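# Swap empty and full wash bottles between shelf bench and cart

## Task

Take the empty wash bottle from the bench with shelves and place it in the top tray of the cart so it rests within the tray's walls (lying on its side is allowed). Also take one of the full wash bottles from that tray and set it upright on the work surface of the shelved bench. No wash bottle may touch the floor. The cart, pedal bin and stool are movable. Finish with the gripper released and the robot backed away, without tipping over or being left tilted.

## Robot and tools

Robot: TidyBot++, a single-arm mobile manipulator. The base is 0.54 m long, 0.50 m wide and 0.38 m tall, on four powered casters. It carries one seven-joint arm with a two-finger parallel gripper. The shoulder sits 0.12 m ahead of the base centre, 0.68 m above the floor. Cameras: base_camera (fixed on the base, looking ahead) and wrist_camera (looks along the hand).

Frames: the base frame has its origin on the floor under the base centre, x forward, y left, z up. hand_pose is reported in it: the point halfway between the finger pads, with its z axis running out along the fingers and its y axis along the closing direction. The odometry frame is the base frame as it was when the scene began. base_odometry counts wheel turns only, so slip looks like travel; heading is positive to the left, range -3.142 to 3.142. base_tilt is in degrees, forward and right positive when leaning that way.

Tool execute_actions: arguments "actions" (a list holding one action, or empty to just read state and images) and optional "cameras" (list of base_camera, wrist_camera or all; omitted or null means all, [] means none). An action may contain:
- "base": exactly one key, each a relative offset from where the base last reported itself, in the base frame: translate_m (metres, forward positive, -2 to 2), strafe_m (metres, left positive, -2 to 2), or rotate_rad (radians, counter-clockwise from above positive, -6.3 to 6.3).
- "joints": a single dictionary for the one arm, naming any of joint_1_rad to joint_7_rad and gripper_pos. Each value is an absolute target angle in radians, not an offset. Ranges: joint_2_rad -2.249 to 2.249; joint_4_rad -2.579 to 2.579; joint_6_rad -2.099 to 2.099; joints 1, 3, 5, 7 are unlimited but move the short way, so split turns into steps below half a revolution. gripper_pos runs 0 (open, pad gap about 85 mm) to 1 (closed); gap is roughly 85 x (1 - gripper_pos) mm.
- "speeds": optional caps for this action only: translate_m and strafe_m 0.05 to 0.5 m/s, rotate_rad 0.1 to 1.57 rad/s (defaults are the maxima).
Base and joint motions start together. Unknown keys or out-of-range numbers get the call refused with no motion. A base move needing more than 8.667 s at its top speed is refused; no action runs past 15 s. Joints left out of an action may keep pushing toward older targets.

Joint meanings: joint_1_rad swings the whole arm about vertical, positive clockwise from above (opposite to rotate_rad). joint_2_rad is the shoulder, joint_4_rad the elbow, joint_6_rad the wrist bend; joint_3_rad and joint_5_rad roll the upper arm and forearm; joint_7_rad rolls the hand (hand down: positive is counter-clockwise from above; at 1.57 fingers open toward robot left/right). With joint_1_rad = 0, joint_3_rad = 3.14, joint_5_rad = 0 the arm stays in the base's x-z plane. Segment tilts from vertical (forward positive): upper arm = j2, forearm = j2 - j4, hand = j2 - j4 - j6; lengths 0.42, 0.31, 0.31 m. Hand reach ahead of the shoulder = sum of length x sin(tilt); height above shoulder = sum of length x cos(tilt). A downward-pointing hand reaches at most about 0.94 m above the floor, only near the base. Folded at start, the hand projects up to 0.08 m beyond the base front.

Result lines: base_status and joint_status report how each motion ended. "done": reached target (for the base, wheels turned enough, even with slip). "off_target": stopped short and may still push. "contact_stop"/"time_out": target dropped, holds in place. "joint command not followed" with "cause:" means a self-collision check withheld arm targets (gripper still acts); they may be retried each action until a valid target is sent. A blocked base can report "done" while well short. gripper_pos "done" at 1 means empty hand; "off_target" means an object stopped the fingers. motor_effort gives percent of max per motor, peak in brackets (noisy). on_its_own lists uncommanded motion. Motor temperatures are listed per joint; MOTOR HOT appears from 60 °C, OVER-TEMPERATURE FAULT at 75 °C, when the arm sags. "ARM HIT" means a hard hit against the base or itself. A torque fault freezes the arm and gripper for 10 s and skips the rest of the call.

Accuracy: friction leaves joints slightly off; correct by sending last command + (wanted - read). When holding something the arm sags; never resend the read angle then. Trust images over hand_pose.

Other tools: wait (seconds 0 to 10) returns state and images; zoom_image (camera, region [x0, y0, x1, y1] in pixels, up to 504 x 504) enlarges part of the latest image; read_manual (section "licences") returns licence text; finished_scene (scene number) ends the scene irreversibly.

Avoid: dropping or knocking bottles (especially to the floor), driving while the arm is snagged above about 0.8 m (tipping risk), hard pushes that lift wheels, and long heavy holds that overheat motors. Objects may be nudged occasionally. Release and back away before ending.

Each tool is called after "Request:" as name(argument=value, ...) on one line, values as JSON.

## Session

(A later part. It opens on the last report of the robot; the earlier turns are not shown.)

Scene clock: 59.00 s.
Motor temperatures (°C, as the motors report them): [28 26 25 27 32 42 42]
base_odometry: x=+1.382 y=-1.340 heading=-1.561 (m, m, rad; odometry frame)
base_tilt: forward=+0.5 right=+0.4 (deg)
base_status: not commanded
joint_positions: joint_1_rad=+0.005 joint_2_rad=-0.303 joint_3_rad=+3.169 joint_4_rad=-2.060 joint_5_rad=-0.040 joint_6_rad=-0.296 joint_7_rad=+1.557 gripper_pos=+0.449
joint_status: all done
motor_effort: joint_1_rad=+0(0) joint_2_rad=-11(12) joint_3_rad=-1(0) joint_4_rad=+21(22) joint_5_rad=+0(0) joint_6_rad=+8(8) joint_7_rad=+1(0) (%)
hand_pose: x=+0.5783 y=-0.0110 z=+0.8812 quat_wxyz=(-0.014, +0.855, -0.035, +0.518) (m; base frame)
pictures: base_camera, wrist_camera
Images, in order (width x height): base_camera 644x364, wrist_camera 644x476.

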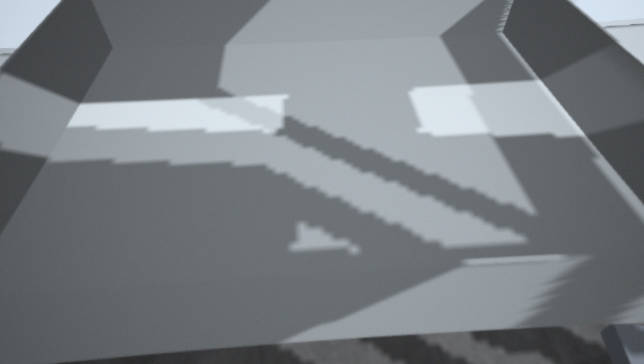

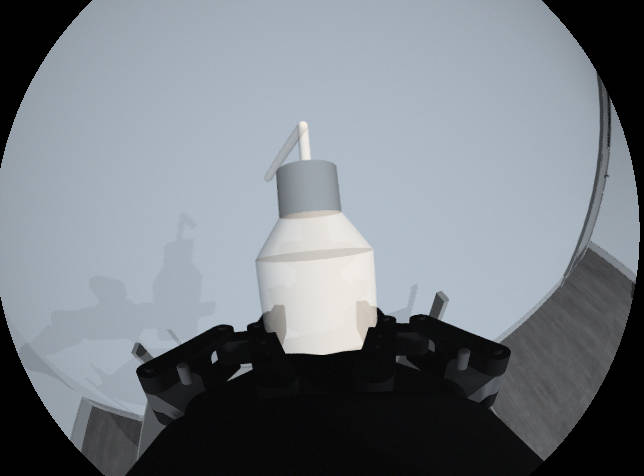

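Request:
execute_actions(actions=[{"joints":{"joint_2_rad":-0.2,"joint_4_rad":-2.17,"joint_6_rad":-0.1}}])

Scene clock: 60.27 s.
Motor temperatures (°C, as the motors report them): [28 26 25 27 32 42 42]
base_odometry: x=+1.382 y=-1.340 heading=-1.561 (m, m, rad; odometry frame)
base_tilt: forward=+0.5 right=+0.3 (deg)
base_status: not commanded
joint_positions: joint_1_rad=+0.005 joint_2_rad=-0.205 joint_3_rad=+3.169 joint_4_rad=-2.164 joint_5_rad=-0.040 joint_6_rad=-0.147 joint_7_rad=+1.557 gripper_pos=+0.449
joint_status: all done
motor_effort: joint_1_rad=+0(1) joint_2_rad=-13(15) joint_3_rad=-1(0) joint_4_rad=+20(21) joint_5_rad=+1(0) joint_6_rad=+7(9) joint_7_rad=-1(1) (%)
hand_pose: x=+0.5924 y=-0.0127 z=+0.8166 quat_wxyz=(-0.010, +0.868, -0.037, +0.495) (m; base frame)
pictures: base_camera, wrist_camera
Images, in order (width x height): base_camera 644x364, wrist_camera 644x476.

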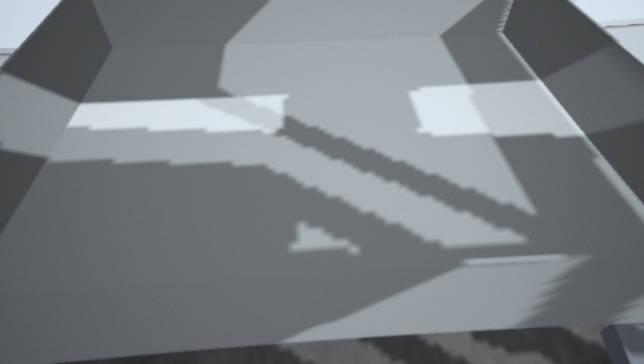

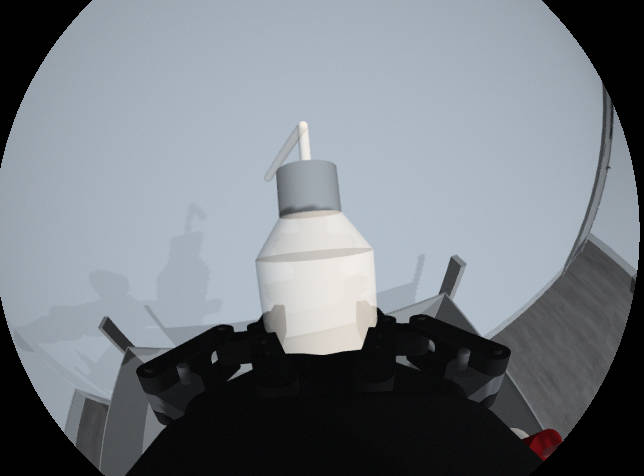

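Request:
execute_actions(actions=[{"joints":{"joint_2_rad":-0.02,"joint_4_rad":-2.42,"joint_6_rad":0.3},"speeds":{}}])

action 0: "speeds" must be an object that gives a speed for at least one key that is commanded beside it, as in {"translate_m": 0.5}; or leave "speeds" out

Request:
execute_actions(actions=[{"joints":{"joint_2_rad":-0.02,"joint_4_rad":-2.42,"joint_6_rad":0.3}}])

Scene clock: 61.97 s.
Motor temperatures (°C, as the motors report them): [28 26 25 27 32 42 42]
base_odometry: x=+1.382 y=-1.340 heading=-1.561 (m, m, rad; odometry frame)
base_tilt: forward=+0.4 right=+0.3 (deg)
base_status: not commanded
joint_positions: joint_1_rad=+0.005 joint_2_rad=-0.037 joint_3_rad=+3.169 joint_4_rad=-2.405 joint_5_rad=-0.040 joint_6_rad=+0.261 joint_7_rad=+1.557 gripper_pos=+0.449
joint_status: all done
motor_effort: joint_1_rad=-1(1) joint_2_rad=-16(18) joint_3_rad=+0(0) joint_4_rad=+16(20) joint_5_rad=+1(1) joint_6_rad=+8(8) joint_7_rad=+0(0) (%)
hand_pose: x=+0.5908 y=-0.0172 z=+0.7185 quat_wxyz=(-0.001, +0.868, -0.040, +0.495) (m; base frame)
pictures: base_camera, wrist_camera
Images, in order (width x height): base_camera 644x364, wrist_camera 644x476.

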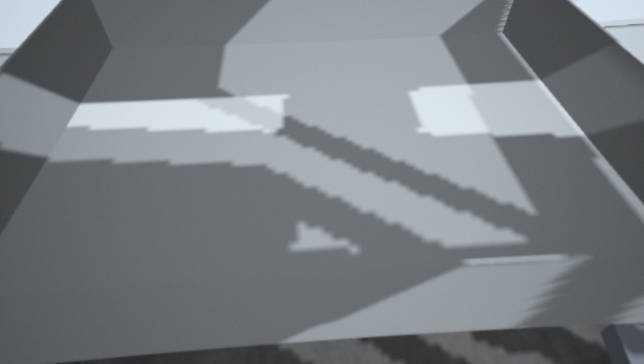

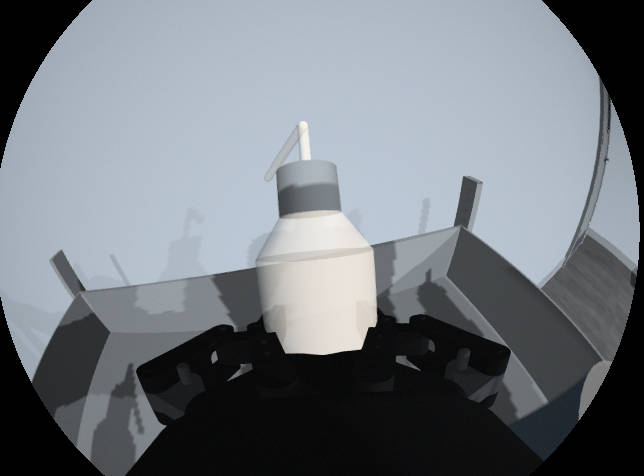

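Request:
execute_actions(actions=[{"joints":{"joint_2_rad":0.2,"joint_4_rad":-2.5,"joint_6_rad":0.84}}])

Scene clock: 63.63 s.
Motor temperatures (°C, as the motors report them): [28 26 25 27 32 42 42]
base_odometry: x=+1.382 y=-1.340 heading=-1.561 (m, m, rad; odometry frame)
base_tilt: forward=+0.4 right=+0.3 (deg)
base_status: not commanded
joint_positions: joint_1_rad=+0.005 joint_2_rad=+0.182 joint_3_rad=+3.169 joint_4_rad=-2.495 joint_5_rad=-0.040 joint_6_rad=+0.794 joint_7_rad=+1.557 gripper_pos=+0.449
joint_status: all done
motor_effort: joint_1_rad=+0(1) joint_2_rad=-21(20) joint_3_rad=-1(1) joint_4_rad=+14(18) joint_5_rad=+0(1) joint_6_rad=+9(10) joint_7_rad=+0(0) (%)
hand_pose: x=+0.6318 y=-0.0237 z=+0.7186 quat_wxyz=(+0.011, +0.808, -0.037, +0.588) (m; base frame)
pictures: base_camera, wrist_camera
Images, in order (width x height): base_camera 644x364, wrist_camera 644x476.

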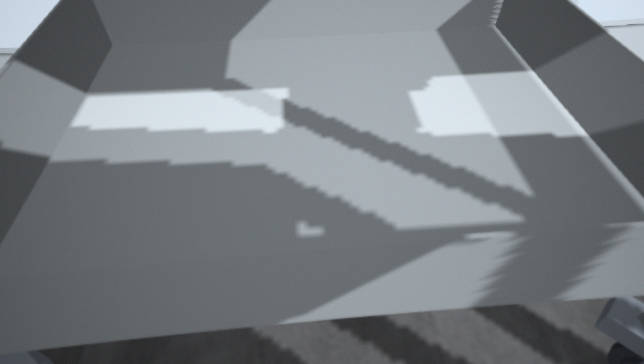

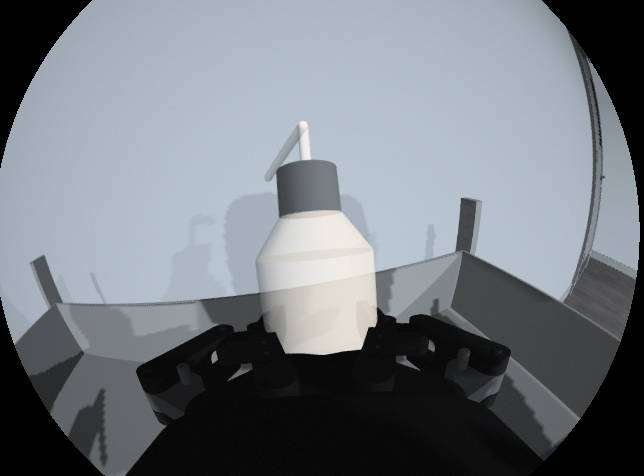

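Request:
execute_actions(actions=[{"base":{"translate_m":-0.04},"joints":{"joint_6_rad":0.78},"speeds":{"translate_m":0.05}}], cameras=["wrist_camera"])

Request:
execute_actions(actions=[{"joints":{"gripper_pos":0}}])

Scene clock: 65.27 s.
Motor temperatures (°C, as the motors report them): [28 26 25 27 32 42 42]
base_odometry: x=+1.381 y=-1.300 heading=-1.561 (m, m, rad; odometry frame)
base_tilt: forward=+0.4 right=+0.3 (deg)
base_status: done
joint_positions: joint_1_rad=+0.005 joint_2_rad=+0.183 joint_3_rad=+3.169 joint_4_rad=-2.495 joint_5_rad=-0.040 joint_6_rad=+0.794 joint_7_rad=+1.557 gripper_pos=+0.449
joint_status: all done
motor_effort: joint_1_rad=+0(1) joint_2_rad=-20(21) joint_3_rad=-1(0) joint_4_rad=+13(14) joint_5_rad=+1(1) joint_6_rad=+8(9) joint_7_rad=+1(0) (%)
hand_pose: x=+0.6318 y=-0.0237 z=+0.7185 quat_wxyz=(+0.011, +0.808, -0.037, +0.588) (m; base frame)
pictures: wrist_camera
Images, in order (width x height): wrist_camera 644x476.

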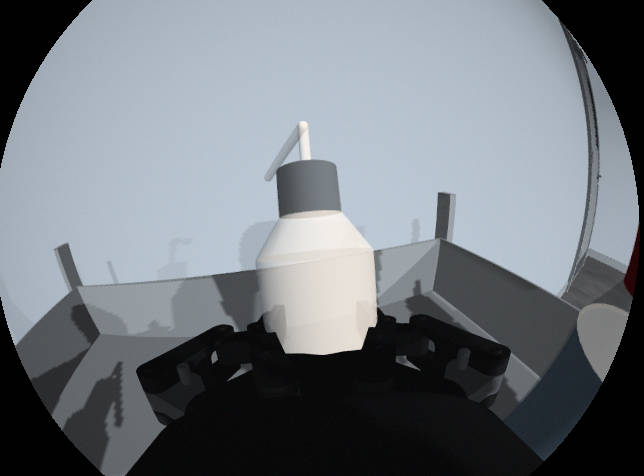

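Scene clock: 66.37 s.
Motor temperatures (°C, as the motors report them): [28 26 25 27 32 42 42]
base_odometry: x=+1.381 y=-1.300 heading=-1.561 (m, m, rad; odometry frame)
base_tilt: forward=+0.4 right=+0.4 (deg)
base_status: not commanded
joint_positions: joint_1_rad=+0.005 joint_2_rad=+0.183 joint_3_rad=+3.169 joint_4_rad=-2.495 joint_5_rad=-0.040 joint_6_rad=+0.794 joint_7_rad=+1.557 gripper_pos=+0.000
joint_status: all done
motor_effort: joint_1_rad=+0(0) joint_2_rad=-20(20) joint_3_rad=-1(1) joint_4_rad=+12(13) joint_5_rad=+1(1) joint_6_rad=+8(9) joint_7_rad=+0(0) (%)
hand_pose: x=+0.6318 y=-0.0237 z=+0.7185 quat_wxyz=(+0.011, +0.808, -0.037, +0.588) (m; base frame)
pictures: base_camera, wrist_camera
Images, in order (width x height): base_camera 644x364, wrist_camera 644x476.

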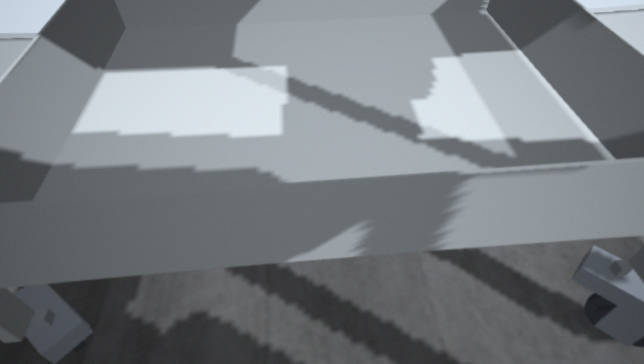

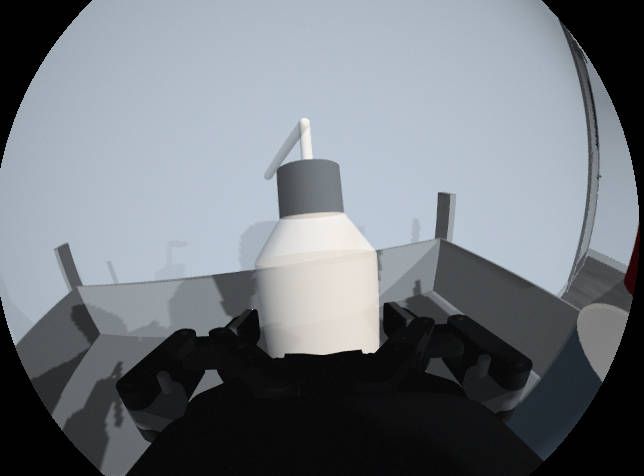

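Request:
execute_actions(actions=[{"base":{"translate_m":-0.06},"speeds":{"translate_m":0.05}}], cameras=["wrist_camera"])

Scene clock: 68.10 s.
Motor temperatures (°C, as the motors report them): [28 26 25 27 32 42 42]
base_odometry: x=+1.381 y=-1.240 heading=-1.561 (m, m, rad; odometry frame)
base_tilt: forward=+0.5 right=+0.3 (deg)
base_status: done
joint_positions: joint_1_rad=+0.005 joint_2_rad=+0.184 joint_3_rad=+3.169 joint_4_rad=-2.496 joint_5_rad=-0.040 joint_6_rad=+0.794 joint_7_rad=+1.557 gripper_pos=+0.000
joint_status: not commanded
motor_effort: joint_1_rad=+0(1) joint_2_rad=-19(21) joint_3_rad=+0(0) joint_4_rad=+12(13) joint_5_rad=+0(0) joint_6_rad=+8(9) joint_7_rad=+0(1) (%)
hand_pose: x=+0.6319 y=-0.0237 z=+0.7176 quat_wxyz=(+0.011, +0.808, -0.037, +0.587) (m; base frame)
pictures: wrist_camera
Images, in order (width x height): wrist_camera 644x476.

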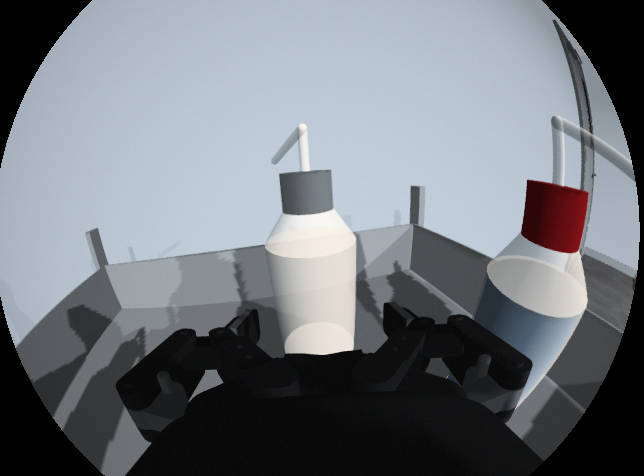

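Request:
execute_actions(actions=[{"base":{"translate_m":-0.05},"joints":{"joint_6_rad":0.95},"speeds":{"translate_m":0.05}}], cameras=[])

Request:
execute_actions(actions=[{"base":{"translate_m":-0.2},"speeds":{"translate_m":0.15}}], cameras=[])

Request:
execute_actions(actions=[{"base":{"strafe_m":-0.17}}])

Scene clock: 70.33 s.
Motor temperatures (°C, as the motors report them): [28 26 25 27 32 42 42]
base_odometry: x=+1.380 y=-1.190 heading=-1.561 (m, m, rad; odometry frame)
base_tilt: forward=+0.5 right=+0.3 (deg)
base_status: done
joint_positions: joint_1_rad=+0.005 joint_2_rad=+0.188 joint_3_rad=+3.169 joint_4_rad=-2.496 joint_5_rad=-0.040 joint_6_rad=+0.919 joint_7_rad=+1.557 gripper_pos=+0.000
joint_status: all done
motor_effort: joint_1_rad=-1(1) joint_2_rad=-21(21) joint_3_rad=-1(1) joint_4_rad=+13(14) joint_5_rad=+0(0) joint_6_rad=+9(9) joint_7_rad=+0(1) (%)
hand_pose: x=+0.6417 y=-0.0249 z=+0.7532 quat_wxyz=(+0.012, +0.771, -0.035, +0.635) (m; base frame)
pictures: none
No camera images: the call's "cameras" was empty. Leave "cameras" out to get every camera's image.

Scene clock: 72.30 s.
Motor temperatures (°C, as the motors report them): [28 26 25 27 32 42 42]
base_odometry: x=+1.379 y=-0.990 heading=-1.561 (m, m, rad; odometry frame)
base_tilt: forward=+0.5 right=+0.4 (deg)
base_status: done
joint_positions: joint_1_rad=+0.005 joint_2_rad=+0.190 joint_3_rad=+3.169 joint_4_rad=-2.496 joint_5_rad=-0.040 joint_6_rad=+0.919 joint_7_rad=+1.557 gripper_pos=+0.000
joint_status: not commanded
motor_effort: joint_1_rad=-1(1) joint_2_rad=-21(23) joint_3_rad=-1(0) joint_4_rad=+12(13) joint_5_rad=+0(0) joint_6_rad=+8(9) joint_7_rad=+0(0) (%)
hand_pose: x=+0.6418 y=-0.0249 z=+0.7523 quat_wxyz=(+0.012, +0.772, -0.035, +0.635) (m; base frame)
pictures: none
No camera images: the call's "cameras" was empty. Leave "cameras" out to get every camera's image.

Scene clock: 73.83 s.
Motor temperatures (°C, as the motors report them): [28 26 25 27 32 42 42]
base_odometry: x=+1.208 y=-0.991 heading=-1.562 (m, m, rad; odometry frame)
base_tilt: forward=+0.4 right=+0.4 (deg)
base_status: done
joint_positions: joint_1_rad=+0.013 joint_2_rad=+0.190 joint_3_rad=+3.169 joint_4_rad=-2.496 joint_5_rad=-0.040 joint_6_rad=+0.919 joint_7_rad=+1.557 gripper_pos=+0.000
joint_status: not commanded
motor_effort: joint_1_rad=+1(2) joint_2_rad=-20(21) joint_3_rad=+0(1) joint_4_rad=+12(13) joint_5_rad=+1(0) joint_6_rad=+9(8) joint_7_rad=+0(0) (%)
hand_pose: x=+0.6416 y=-0.0289 z=+0.7523 quat_wxyz=(+0.015, +0.772, -0.038, +0.635) (m; base frame)
pictures: base_camera, wrist_camera
Images, in order (width x height): base_camera 644x364, wrist_camera 644x476.

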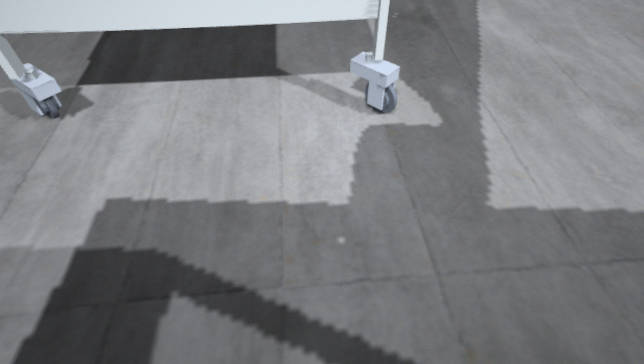

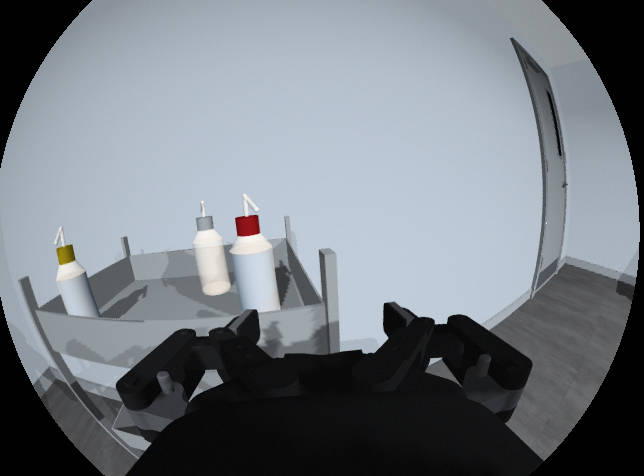

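Request:
execute_actions(actions=[{"base":{"strafe_m":0.10},"speeds":{"strafe_m":0.1}}], cameras=[])

Request:
execute_actions(actions=[{"base":{"translate_m":0.09},"speeds":{"translate_m":0.1}}], cameras=["wrist_camera"])

Scene clock: 75.80 s.
Motor temperatures (°C, as the motors report them): [28 26 25 27 32 42 42]
base_odometry: x=+1.308 y=-0.990 heading=-1.562 (m, m, rad; odometry frame)
base_tilt: forward=+0.4 right=+0.3 (deg)
base_status: done
joint_positions: joint_1_rad=+0.014 joint_2_rad=+0.190 joint_3_rad=+3.169 joint_4_rad=-2.496 joint_5_rad=-0.040 joint_6_rad=+0.919 joint_7_rad=+1.557 gripper_pos=+0.000
joint_status: not commanded
motor_effort: joint_1_rad=+0(2) joint_2_rad=-19(21) joint_3_rad=+0(2) joint_4_rad=+13(13) joint_5_rad=+0(1) joint_6_rad=+9(9) joint_7_rad=+0(0) (%)
hand_pose: x=+0.6416 y=-0.0295 z=+0.7523 quat_wxyz=(+0.015, +0.772, -0.039, +0.635) (m; base frame)
pictures: none
No camera images: the call's "cameras" was empty. Leave "cameras" out to get every camera's image.

Scene clock: 77.23 s.
Motor temperatures (°C, as the motors report them): [28 26 25 27 32 42 42]
base_odometry: x=+1.309 y=-1.080 heading=-1.562 (m, m, rad; odometry frame)
base_tilt: forward=+0.5 right=+0.3 (deg)
base_status: done
joint_positions: joint_1_rad=+0.014 joint_2_rad=+0.190 joint_3_rad=+3.169 joint_4_rad=-2.496 joint_5_rad=-0.040 joint_6_rad=+0.919 joint_7_rad=+1.557 gripper_pos=+0.000
joint_status: not commanded
motor_effort: joint_1_rad=-1(1) joint_2_rad=-20(23) joint_3_rad=-1(1) joint_4_rad=+12(14) joint_5_rad=+1(1) joint_6_rad=+8(9) joint_7_rad=+0(0) (%)
hand_pose: x=+0.6416 y=-0.0295 z=+0.7519 quat_wxyz=(+0.015, +0.772, -0.039, +0.634) (m; base frame)
pictures: wrist_camera
Images, in order (width x height): wrist_camera 644x476.

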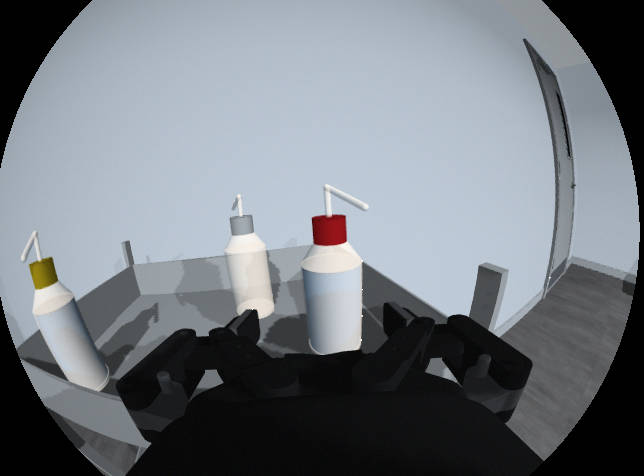

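Request:
execute_actions(actions=[{"base":{"strafe_m":-0.012},"joints":{"joint_6_rad":0.8},"speeds":{"strafe_m":0.05}}], cameras=[])

Request:
execute_actions(actions=[{"base":{"translate_m":0.07},"speeds":{"translate_m":0.05}}], cameras=["wrist_camera"])

Scene clock: 78.07 s.
Motor temperatures (°C, as the motors report them): [28 26 25 27 32 42 42]
base_odometry: x=+1.297 y=-1.081 heading=-1.562 (m, m, rad; odometry frame)
base_tilt: forward=+0.4 right=+0.4 (deg)
base_status: done
joint_positions: joint_1_rad=+0.014 joint_2_rad=+0.185 joint_3_rad=+3.169 joint_4_rad=-2.490 joint_5_rad=-0.039 joint_6_rad=+0.859 joint_7_rad=+1.557 gripper_pos=+0.000
joint_status: joint_6_rad off_target (ended at +0.859, target +0.800)
motor_effort: joint_1_rad=-1(3) joint_2_rad=-17(21) joint_3_rad=-1(2) joint_4_rad=+9(13) joint_5_rad=+0(3) joint_6_rad=+5(8) joint_7_rad=+0(2) (%)
hand_pose: x=+0.6393 y=-0.0288 z=+0.7390 quat_wxyz=(+0.014, +0.787, -0.039, +0.615) (m; base frame)
pictures: none
No camera images: the call's "cameras" was empty. Leave "cameras" out to get every camera's image.

Scene clock: 79.93 s.
Motor temperatures (°C, as the motors report them): [28 26 25 27 32 42 42]
base_odometry: x=+1.297 y=-1.151 heading=-1.562 (m, m, rad; odometry frame)
base_tilt: forward=+0.4 right=+0.4 (deg)
base_status: done
joint_positions: joint_1_rad=+0.025 joint_2_rad=+0.149 joint_3_rad=+3.173 joint_4_rad=-2.509 joint_5_rad=-0.040 joint_6_rad=+0.856 joint_7_rad=+1.557 gripper_pos=+0.000
joint_status: not commanded
motor_effort: joint_1_rad=-1(5) joint_2_rad=-10(18) joint_3_rad=-1(5) joint_4_rad=+16(18) joint_5_rad=+1(5) joint_6_rad=+5(7) joint_7_rad=-1(1) (%)
hand_pose: x=+0.6298 y=-0.0361 z=+0.7484 quat_wxyz=(+0.018, +0.783, -0.045, +0.621) (m; base frame)
pictures: wrist_camera
Images, in order (width x height): wrist_camera 644x476.

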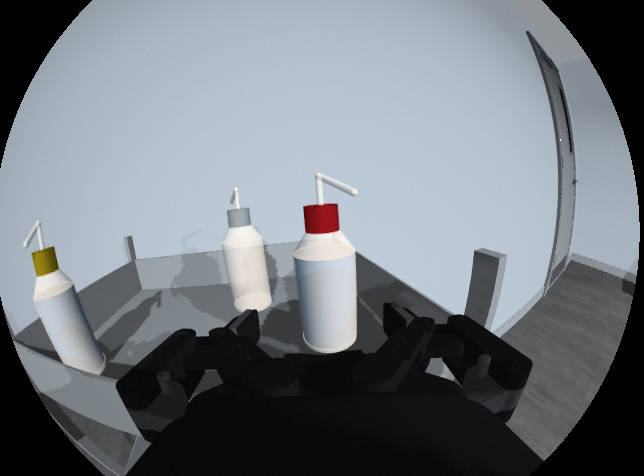

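Request:
execute_actions(actions=[{"joints":{"joint_2_rad":0.08,"joint_4_rad":-2.3,"joint_6_rad":0.53,"joint_1_rad":0.03}}], cameras=["wrist_camera"])

Request:
execute_actions(actions=[{"base":{"translate_m":0.08},"speeds":{"translate_m":0.05}}], cameras=["wrist_camera"])

Scene clock: 81.97 s.
Motor temperatures (°C, as the motors report them): [28 26 25 27 32 42 42]
base_odometry: x=+1.297 y=-1.151 heading=-1.562 (m, m, rad; odometry frame)
base_tilt: forward=+0.4 right=+0.3 (deg)
base_status: not commanded
joint_positions: joint_1_rad=+0.034 joint_2_rad=+0.087 joint_3_rad=+3.173 joint_4_rad=-2.302 joint_5_rad=-0.042 joint_6_rad=+0.541 joint_7_rad=+1.557 gripper_pos=+0.000
joint_status: all done
motor_effort: joint_1_rad=+0(6) joint_2_rad=-20(22) joint_3_rad=-1(6) joint_4_rad=+16(26) joint_5_rad=+1(5) joint_6_rad=+8(13) joint_7_rad=+0(1) (%)
hand_pose: x=+0.6686 y=-0.0405 z=+0.7861 quat_wxyz=(+0.014, +0.797, -0.051, +0.602) (m; base frame)
pictures: wrist_camera
Images, in order (width x height): wrist_camera 644x476.

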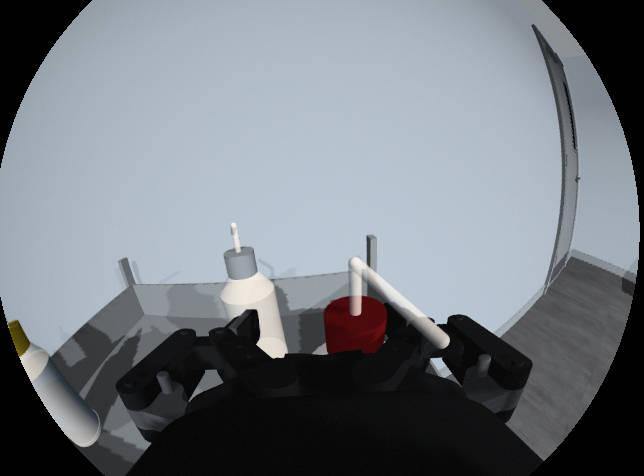

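Scene clock: 84.03 s.
Motor temperatures (°C, as the motors report them): [28 26 25 27 32 42 42]
base_odometry: x=+1.298 y=-1.231 heading=-1.562 (m, m, rad; odometry frame)
base_tilt: forward=+0.5 right=+0.3 (deg)
base_status: done
joint_positions: joint_1_rad=+0.034 joint_2_rad=+0.087 joint_3_rad=+3.173 joint_4_rad=-2.302 joint_5_rad=-0.042 joint_6_rad=+0.541 joint_7_rad=+1.557 gripper_pos=+0.000
joint_status: not commanded
motor_effort: joint_1_rad=+0(2) joint_2_rad=-20(23) joint_3_rad=+0(2) joint_4_rad=+17(18) joint_5_rad=+1(1) joint_6_rad=+9(9) joint_7_rad=+0(0) (%)
hand_pose: x=+0.6685 y=-0.0405 z=+0.7863 quat_wxyz=(+0.014, +0.796, -0.051, +0.602) (m; base frame)
pictures: wrist_camera
Images, in order (width x height): wrist_camera 644x476.

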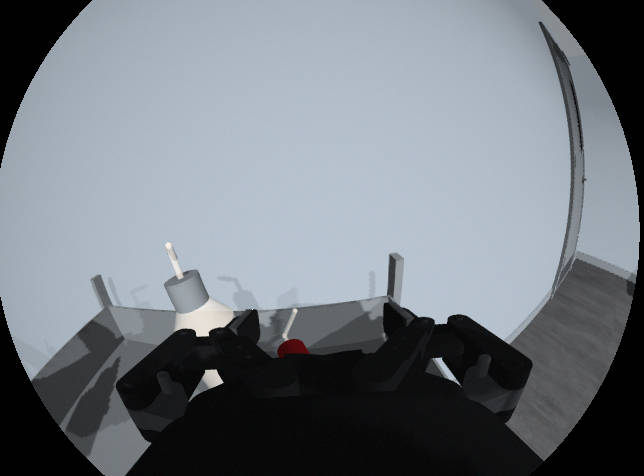

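Request:
execute_actions(actions=[{"joints":{"joint_2_rad":-0.1,"joint_4_rad":-2.2,"joint_6_rad":0.3}}], cameras=["wrist_camera"])

Request:
execute_actions(actions=[{"base":{"translate_m":-0.12},"joints":{"joint_6_rad":-0.05},"speeds":{"translate_m":0.08}}])

Scene clock: 85.50 s.
Motor temperatures (°C, as the motors report them): [28 26 25 27 32 42 42]
base_odometry: x=+1.298 y=-1.231 heading=-1.562 (m, m, rad; odometry frame)
base_tilt: forward=+0.4 right=+0.4 (deg)
base_status: not commanded
joint_positions: joint_1_rad=+0.034 joint_2_rad=-0.093 joint_3_rad=+3.173 joint_4_rad=-2.212 joint_5_rad=-0.042 joint_6_rad=+0.344 joint_7_rad=+1.557 gripper_pos=+0.000
joint_status: all done
motor_effort: joint_1_rad=-1(1) joint_2_rad=-17(22) joint_3_rad=+0(0) joint_4_rad=+19(19) joint_5_rad=+1(1) joint_6_rad=+8(9) joint_7_rad=+1(1) (%)
hand_pose: x=+0.6522 y=-0.0380 z=+0.8739 quat_wxyz=(+0.008, +0.774, -0.051, +0.631) (m; base frame)
pictures: wrist_camera
Images, in order (width x height): wrist_camera 644x476.

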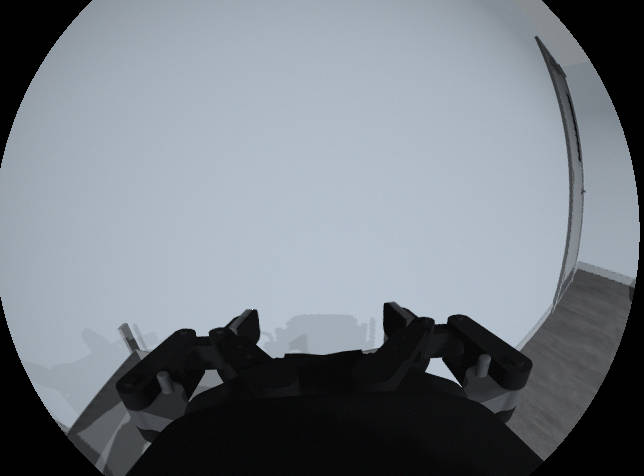

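Scene clock: 87.47 s.
Motor temperatures (°C, as the motors report them): [28 26 25 27 32 42 42]
base_odometry: x=+1.297 y=-1.111 heading=-1.562 (m, m, rad; odometry frame)
base_tilt: forward=+0.5 right=+0.4 (deg)
base_status: done
joint_positions: joint_1_rad=+0.034 joint_2_rad=-0.093 joint_3_rad=+3.173 joint_4_rad=-2.206 joint_5_rad=-0.042 joint_6_rad=-0.029 joint_7_rad=+1.557 gripper_pos=+0.000
joint_status: all done
motor_effort: joint_1_rad=-1(2) joint_2_rad=-15(20) joint_3_rad=+0(2) joint_4_rad=+18(21) joint_5_rad=+1(1) joint_6_rad=+7(9) joint_7_rad=+0(0) (%)
hand_pose: x=+0.6107 y=-0.0303 z=+0.7708 quat_wxyz=(+0.000, +0.876, -0.053, +0.480) (m; base frame)
pictures: base_camera, wrist_camera
Images, in order (width x height): base_camera 644x364, wrist_camera 644x476.

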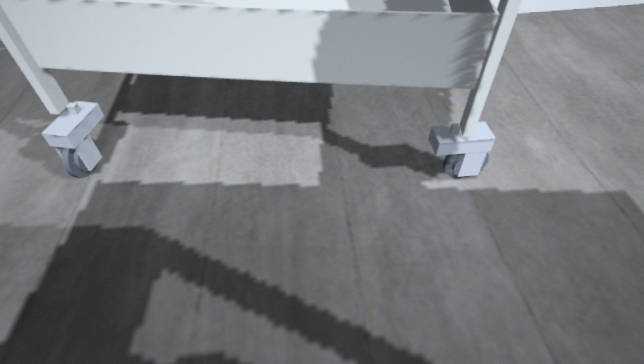

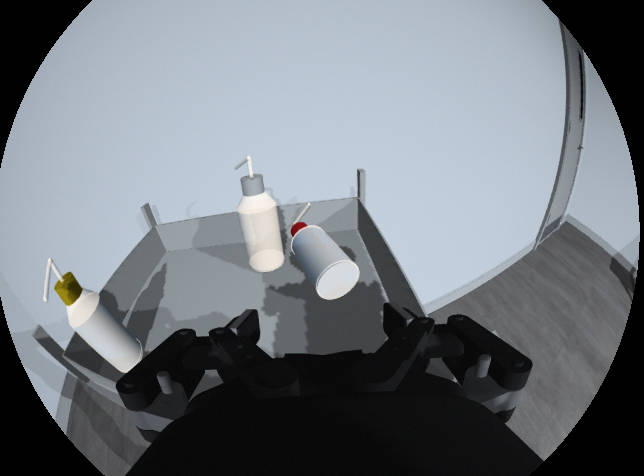

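Request:
execute_actions(actions=[{"base":{"translate_m":-0.1}}], cameras=[])

Request:
execute_actions(actions=[{"base":{"strafe_m":0.33},"joints":{"joint_1_rad":0.0}}])

Scene clock: 88.97 s.
Motor temperatures (°C, as the motors report them): [28 26 25 27 32 42 42]
base_odometry: x=+1.295 y=-1.011 heading=-1.562 (m, m, rad; odometry frame)
base_tilt: forward=+0.4 right=+0.4 (deg)
base_status: done
joint_positions: joint_1_rad=+0.034 joint_2_rad=-0.097 joint_3_rad=+3.173 joint_4_rad=-2.206 joint_5_rad=-0.042 joint_6_rad=-0.029 joint_7_rad=+1.557 gripper_pos=+0.000
joint_status: not commanded
motor_effort: joint_1_rad=+0(0) joint_2_rad=-16(19) joint_3_rad=+0(0) joint_4_rad=+18(19) joint_5_rad=+0(0) joint_6_rad=+7(8) joint_7_rad=+1(0) (%)
hand_pose: x=+0.6104 y=-0.0303 z=+0.7725 quat_wxyz=(+0.000, +0.875, -0.053, +0.481) (m; base frame)
pictures: none
No camera images: the call's "cameras" was empty. Leave "cameras" out to get every camera's image.

Scene clock: 90.93 s.
Motor temperatures (°C, as the motors report them): [28 26 25 27 32 42 42]
base_odometry: x=+1.626 y=-1.008 heading=-1.561 (m, m, rad; odometry frame)
base_tilt: forward=+0.4 right=+0.3 (deg)
base_status: done
joint_positions: joint_1_rad=+0.019 joint_2_rad=-0.097 joint_3_rad=+3.172 joint_4_rad=-2.206 joint_5_rad=-0.042 joint_6_rad=-0.029 joint_7_rad=+1.557 gripper_pos=+0.000
joint_status: all done
motor_effort: joint_1_rad=+0(2) joint_2_rad=-16(18) joint_3_rad=+0(3) joint_4_rad=+19(19) joint_5_rad=+0(0) joint_6_rad=+8(7) joint_7_rad=+0(0) (%)
hand_pose: x=+0.6108 y=-0.0227 z=+0.7725 quat_wxyz=(-0.003, +0.875, -0.046, +0.481) (m; base frame)
pictures: base_camera, wrist_camera
Images, in order (width x height): base_camera 644x364, wrist_camera 644x476.

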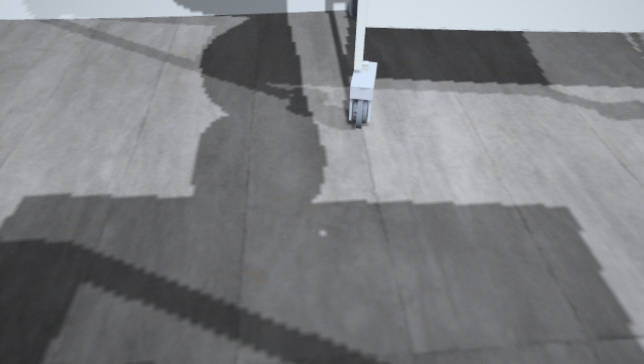

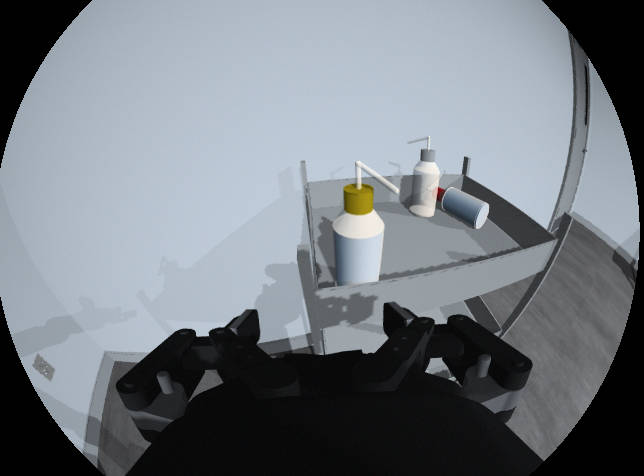

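Request:
execute_actions(actions=[{"base":{"strafe_m":-0.055},"joints":{"joint_6_rad":-0.1},"speeds":{"strafe_m":0.08}}], cameras=[])

Request:
execute_actions(actions=[{"base":{"translate_m":0.08},"speeds":{"translate_m":0.06}}], cameras=["wrist_camera"])

Scene clock: 92.47 s.
Motor temperatures (°C, as the motors report them): [28 26 25 27 32 42 42]
base_odometry: x=+1.571 y=-1.008 heading=-1.561 (m, m, rad; odometry frame)
base_tilt: forward=+0.4 right=+0.4 (deg)
base_status: done
joint_positions: joint_1_rad=+0.018 joint_2_rad=-0.097 joint_3_rad=+3.172 joint_4_rad=-2.206 joint_5_rad=-0.042 joint_6_rad=-0.060 joint_7_rad=+1.557 gripper_pos=+0.000
joint_status: all done
motor_effort: joint_1_rad=+0(3) joint_2_rad=-16(17) joint_3_rad=+0(2) joint_4_rad=+18(19) joint_5_rad=+0(1) joint_6_rad=+7(8) joint_7_rad=+0(0) (%)
hand_pose: x=+0.6053 y=-0.0218 z=+0.7643 quat_wxyz=(-0.004, +0.883, -0.046, +0.467) (m; base frame)
pictures: none
No camera images: the call's "cameras" was empty. Leave "cameras" out to get every camera's image.

Scene clock: 94.27 s.
Motor temperatures (°C, as the motors report them): [28 26 25 27 32 42 42]
base_odometry: x=+1.572 y=-1.089 heading=-1.561 (m, m, rad; odometry frame)
base_tilt: forward=+0.5 right=+0.3 (deg)
base_status: done
joint_positions: joint_1_rad=+0.018 joint_2_rad=-0.098 joint_3_rad=+3.174 joint_4_rad=-2.206 joint_5_rad=-0.042 joint_6_rad=-0.066 joint_7_rad=+1.557 gripper_pos=+0.000
joint_status: not commanded
motor_effort: joint_1_rad=-3(6) joint_2_rad=-16(18) joint_3_rad=-3(5) joint_4_rad=+18(20) joint_5_rad=+0(0) joint_6_rad=+7(9) joint_7_rad=+0(0) (%)
hand_pose: x=+0.6043 y=-0.0226 z=+0.7635 quat_wxyz=(-0.004, +0.884, -0.047, +0.465) (m; base frame)
pictures: wrist_camera
Images, in order (width x height): wrist_camera 644x476.

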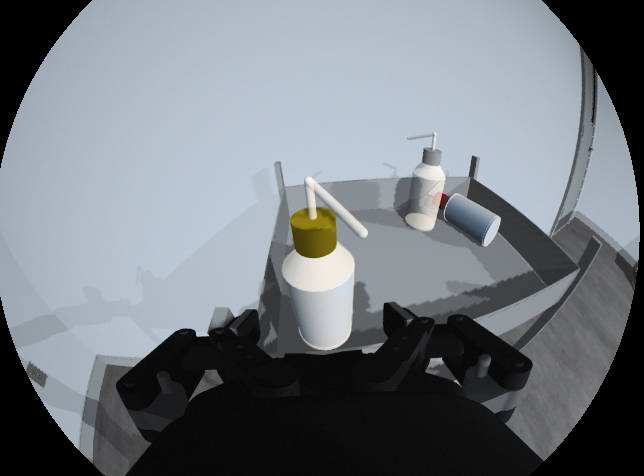

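Request:
execute_actions(actions=[{"joints":{"gripper_pos":0.15}}], cameras=[])

Request:
execute_actions(actions=[{"base":{"translate_m":0.04},"speeds":{"translate_m":0.05}}], cameras=["wrist_camera"])

Scene clock: 95.07 s.
Motor temperatures (°C, as the motors report them): [28 26 25 27 32 42 42]
base_odometry: x=+1.572 y=-1.089 heading=-1.561 (m, m, rad; odometry frame)
base_tilt: forward=+0.5 right=+0.3 (deg)
base_status: not commanded
joint_positions: joint_1_rad=+0.018 joint_2_rad=-0.098 joint_3_rad=+3.174 joint_4_rad=-2.206 joint_5_rad=-0.042 joint_6_rad=-0.066 joint_7_rad=+1.557 gripper_pos=+0.150
joint_status: all done
motor_effort: joint_1_rad=-1(2) joint_2_rad=-16(16) joint_3_rad=-1(2) joint_4_rad=+18(18) joint_5_rad=+1(0) joint_6_rad=+7(7) joint_7_rad=+0(1) (%)
hand_pose: x=+0.6043 y=-0.0225 z=+0.7635 quat_wxyz=(-0.004, +0.884, -0.047, +0.465) (m; base frame)
pictures: none
No camera images: the call's "cameras" was empty. Leave "cameras" out to get every camera's image.

Scene clock: 96.30 s.
Motor temperatures (°C, as the motors report them): [28 26 25 27 32 42 42]
base_odometry: x=+1.572 y=-1.129 heading=-1.560 (m, m, rad; odometry frame)
base_tilt: forward=+0.4 right=+0.3 (deg)
base_status: done
joint_positions: joint_1_rad=+0.014 joint_2_rad=-0.109 joint_3_rad=+3.171 joint_4_rad=-2.195 joint_5_rad=-0.042 joint_6_rad=-0.082 joint_7_rad=+1.557 gripper_pos=+0.150
joint_status: not commanded
motor_effort: joint_1_rad=-1(4) joint_2_rad=-15(17) joint_3_rad=-1(4) joint_4_rad=+17(22) joint_5_rad=+1(0) joint_6_rad=+6(11) joint_7_rad=+1(1) (%)
hand_pose: x=+0.6043 y=-0.0189 z=+0.7703 quat_wxyz=(-0.006, +0.883, -0.043, +0.468) (m; base frame)
pictures: wrist_camera
Images, in order (width x height): wrist_camera 644x476.

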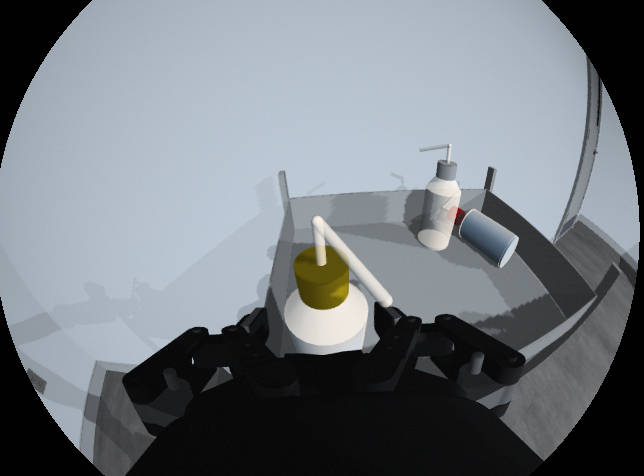

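Request:
execute_actions(actions=[{"joints":{"gripper_pos":1}}], cameras=["wrist_camera"])

Request:
execute_actions(actions=[{"joints":{"joint_4_rad":-2.05,"joint_6_rad":-0.15}}], cameras=["wrist_camera"])

Scene clock: 97.57 s.
Motor temperatures (°C, as the motors report them): [28 26 25 27 32 42 42]
base_odometry: x=+1.572 y=-1.128 heading=-1.560 (m, m, rad; odometry frame)
base_tilt: forward=+0.4 right=+0.3 (deg)
base_status: not commanded
joint_positions: joint_1_rad=+0.014 joint_2_rad=-0.105 joint_3_rad=+3.171 joint_4_rad=-2.198 joint_5_rad=-0.042 joint_6_rad=-0.082 joint_7_rad=+1.557 gripper_pos=+0.999
joint_status: all done
motor_effort: joint_1_rad=+0(3) joint_2_rad=-16(17) joint_3_rad=-1(2) joint_4_rad=+18(20) joint_5_rad=+1(2) joint_6_rad=+7(8) joint_7_rad=+0(0) (%)
hand_pose: x=+0.6037 y=-0.0188 z=+0.7666 quat_wxyz=(-0.006, +0.884, -0.043, +0.465) (m; base frame)
pictures: wrist_camera
Images, in order (width x height): wrist_camera 644x476.

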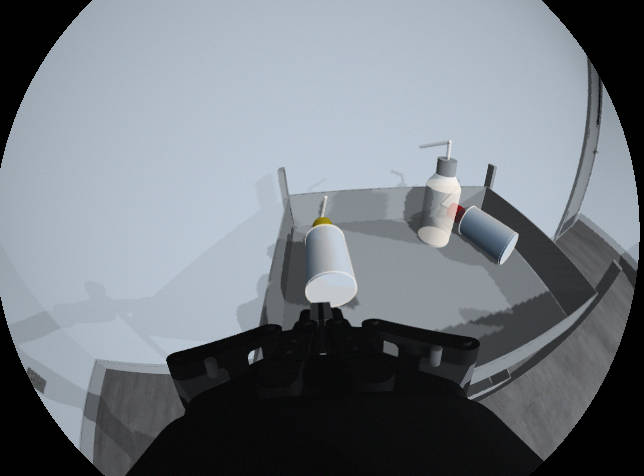

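Scene clock: 98.77 s.
Motor temperatures (°C, as the motors report them): [28 26 25 27 32 42 42]
base_odometry: x=+1.572 y=-1.128 heading=-1.560 (m, m, rad; odometry frame)
base_tilt: forward=+0.5 right=+0.4 (deg)
base_status: not commanded
joint_positions: joint_1_rad=+0.014 joint_2_rad=-0.105 joint_3_rad=+3.171 joint_4_rad=-2.058 joint_5_rad=-0.042 joint_6_rad=-0.106 joint_7_rad=+1.557 gripper_pos=+0.999
joint_status: all done
motor_effort: joint_1_rad=+0(0) joint_2_rad=-18(17) joint_3_rad=+0(0) joint_4_rad=+20(20) joint_5_rad=+0(0) joint_6_rad=+8(8) joint_7_rad=+0(0) (%)
hand_pose: x=+0.6416 y=-0.0203 z=+0.8370 quat_wxyz=(-0.006, +0.856, -0.042, +0.515) (m; base frame)
pictures: wrist_camera
Images, in order (width x height): wrist_camera 644x476.

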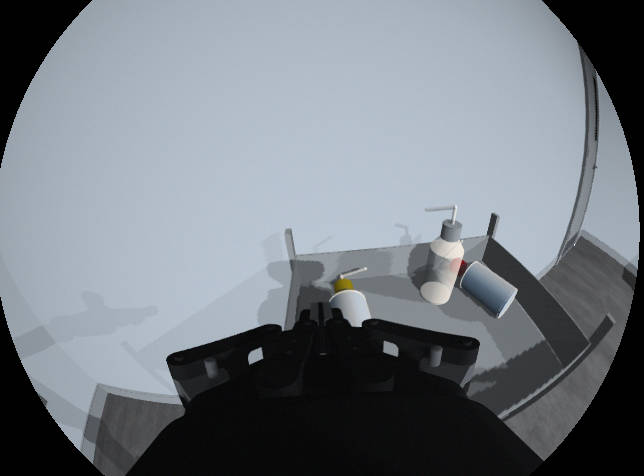

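Request:
execute_actions(actions=[{"base":{"translate_m":0.2},"joints":{"joint_2_rad":0.1,"joint_4_rad":-1.2,"joint_6_rad":-1.7,"gripper_pos":0},"speeds":{"translate_m":0.1}}])

Scene clock: 101.87 s.
Motor temperatures (°C, as the motors report them): [28 26 25 27 32 42 42]
base_odometry: x=+1.575 y=-1.329 heading=-1.560 (m, m, rad; odometry frame)
base_tilt: forward=+0.5 right=+0.4 (deg)
base_status: done
joint_positions: joint_1_rad=+0.014 joint_2_rad=+0.086 joint_3_rad=+3.171 joint_4_rad=-1.215 joint_5_rad=-0.042 joint_6_rad=-1.660 joint_7_rad=+1.557 gripper_pos=+0.000
joint_status: all done
motor_effort: joint_1_rad=-1(1) joint_2_rad=-21(22) joint_3_rad=-1(1) joint_4_rad=+17(20) joint_5_rad=+0(0) joint_6_rad=+1(8) joint_7_rad=+1(1) (%)
hand_pose: x=+0.5146 y=-0.0023 z=+0.8787 quat_wxyz=(-0.018, +0.995, -0.024, +0.090) (m; base frame)
pictures: base_camera, wrist_camera
Images, in order (width x height): base_camera 644x364, wrist_camera 644x476.

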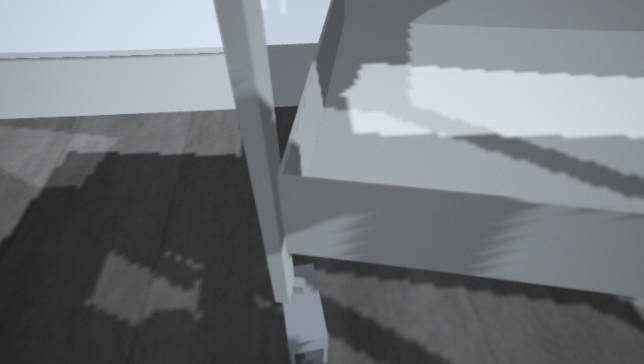

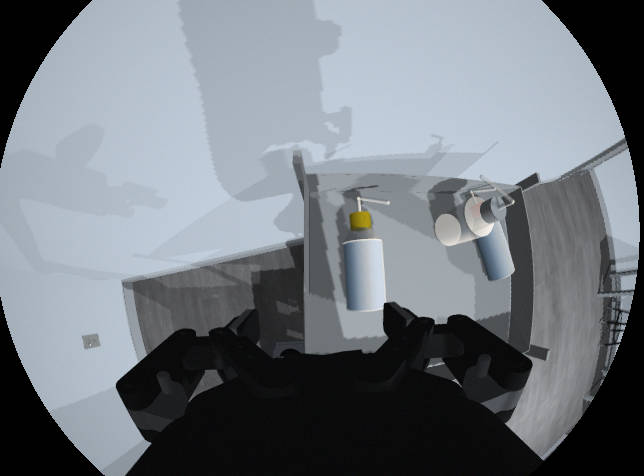

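Request:
execute_actions(actions=[{"base":{"strafe_m":-0.08},"joints":{"joint_2_rad":0.3,"joint_4_rad":-1.25,"joint_6_rad":-1.62},"speeds":{"strafe_m":0.08}}], cameras=["wrist_camera"])

Scene clock: 103.73 s.
Motor temperatures (°C, as the motors report them): [28 26 25 27 32 42 42]
base_odometry: x=+1.494 y=-1.330 heading=-1.560 (m, m, rad; odometry frame)
base_tilt: forward=+0.4 right=+0.4 (deg)
base_status: done
joint_positions: joint_1_rad=+0.014 joint_2_rad=+0.303 joint_3_rad=+3.171 joint_4_rad=-1.240 joint_5_rad=-0.042 joint_6_rad=-1.660 joint_7_rad=+1.557 gripper_pos=+0.000
joint_status: all done
motor_effort: joint_1_rad=-1(2) joint_2_rad=-28(30) joint_3_rad=-1(2) joint_4_rad=+16(16) joint_5_rad=+0(1) joint_6_rad=+0(2) joint_7_rad=+0(0) (%)
hand_pose: x=+0.5401 y=-0.0023 z=+0.7817 quat_wxyz=(-0.017, +0.999, -0.026, -0.030) (m; base frame)
pictures: wrist_camera
Images, in order (width x height): wrist_camera 644x476.

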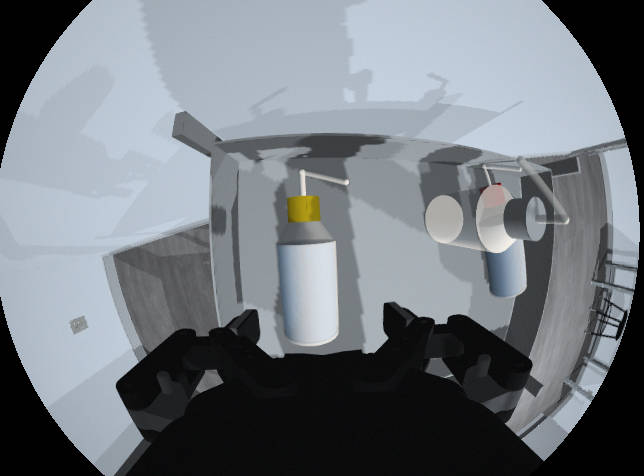

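Request:
execute_actions(actions=[{"base":{"strafe_m":0.017},"joints":{"joint_2_rad":0.3,"joint_4_rad":-1.5,"joint_6_rad":-1.37},"speeds":{"strafe_m":0.05}}], cameras=["wrist_camera"])

Request:
execute_actions(actions=[{"joints":{"joint_4_rad":-1.62,"joint_6_rad":-1.26}}], cameras=["wrist_camera"])

Scene clock: 105.43 s.
Motor temperatures (°C, as the motors report them): [28 27 25 27 32 42 42]
base_odometry: x=+1.512 y=-1.329 heading=-1.560 (m, m, rad; odometry frame)
base_tilt: forward=+0.4 right=+0.3 (deg)
base_status: done
joint_positions: joint_1_rad=+0.014 joint_2_rad=+0.303 joint_3_rad=+3.171 joint_4_rad=-1.486 joint_5_rad=-0.042 joint_6_rad=-1.413 joint_7_rad=+1.557 gripper_pos=+0.000
joint_status: all done
motor_effort: joint_1_rad=-1(4) joint_2_rad=-28(31) joint_3_rad=+0(3) joint_4_rad=+15(16) joint_5_rad=+0(1) joint_6_rad=-1(2) joint_7_rad=+1(0) (%)
hand_pose: x=+0.5334 y=-0.0028 z=+0.7049 quat_wxyz=(-0.017, +0.999, -0.032, -0.029) (m; base frame)
pictures: wrist_camera
Images, in order (width x height): wrist_camera 644x476.

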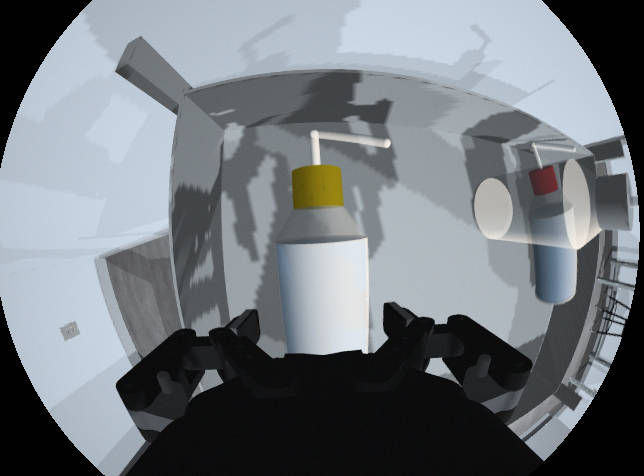

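Scene clock: 106.60 s.
Motor temperatures (°C, as the motors report them): [28 27 25 27 32 42 42]
base_odometry: x=+1.512 y=-1.329 heading=-1.560 (m, m, rad; odometry frame)
base_tilt: forward=+0.4 right=+0.4 (deg)
base_status: not commanded
joint_positions: joint_1_rad=+0.014 joint_2_rad=+0.298 joint_3_rad=+3.171 joint_4_rad=-1.602 joint_5_rad=-0.042 joint_6_rad=-1.303 joint_7_rad=+1.557 gripper_pos=+0.000
joint_status: all done
motor_effort: joint_1_rad=+0(0) joint_2_rad=-26(28) joint_3_rad=-1(1) joint_4_rad=+14(15) joint_5_rad=+0(1) joint_6_rad=-1(1) joint_7_rad=+0(0) (%)
hand_pose: x=+0.5214 y=-0.0029 z=+0.6718 quat_wxyz=(-0.016, +0.999, -0.034, -0.030) (m; base frame)
pictures: wrist_camera
Images, in order (width x height): wrist_camera 644x476.

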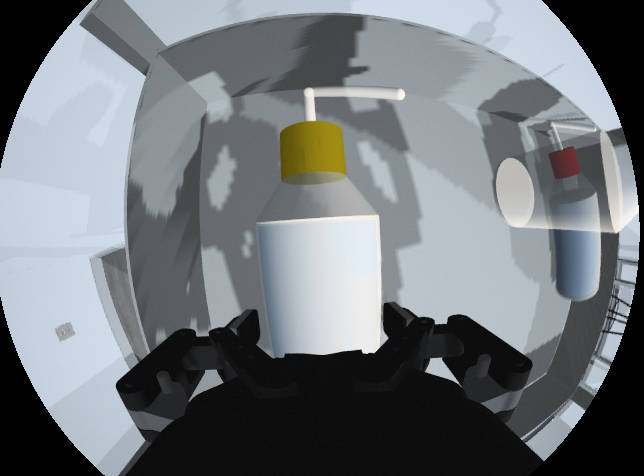

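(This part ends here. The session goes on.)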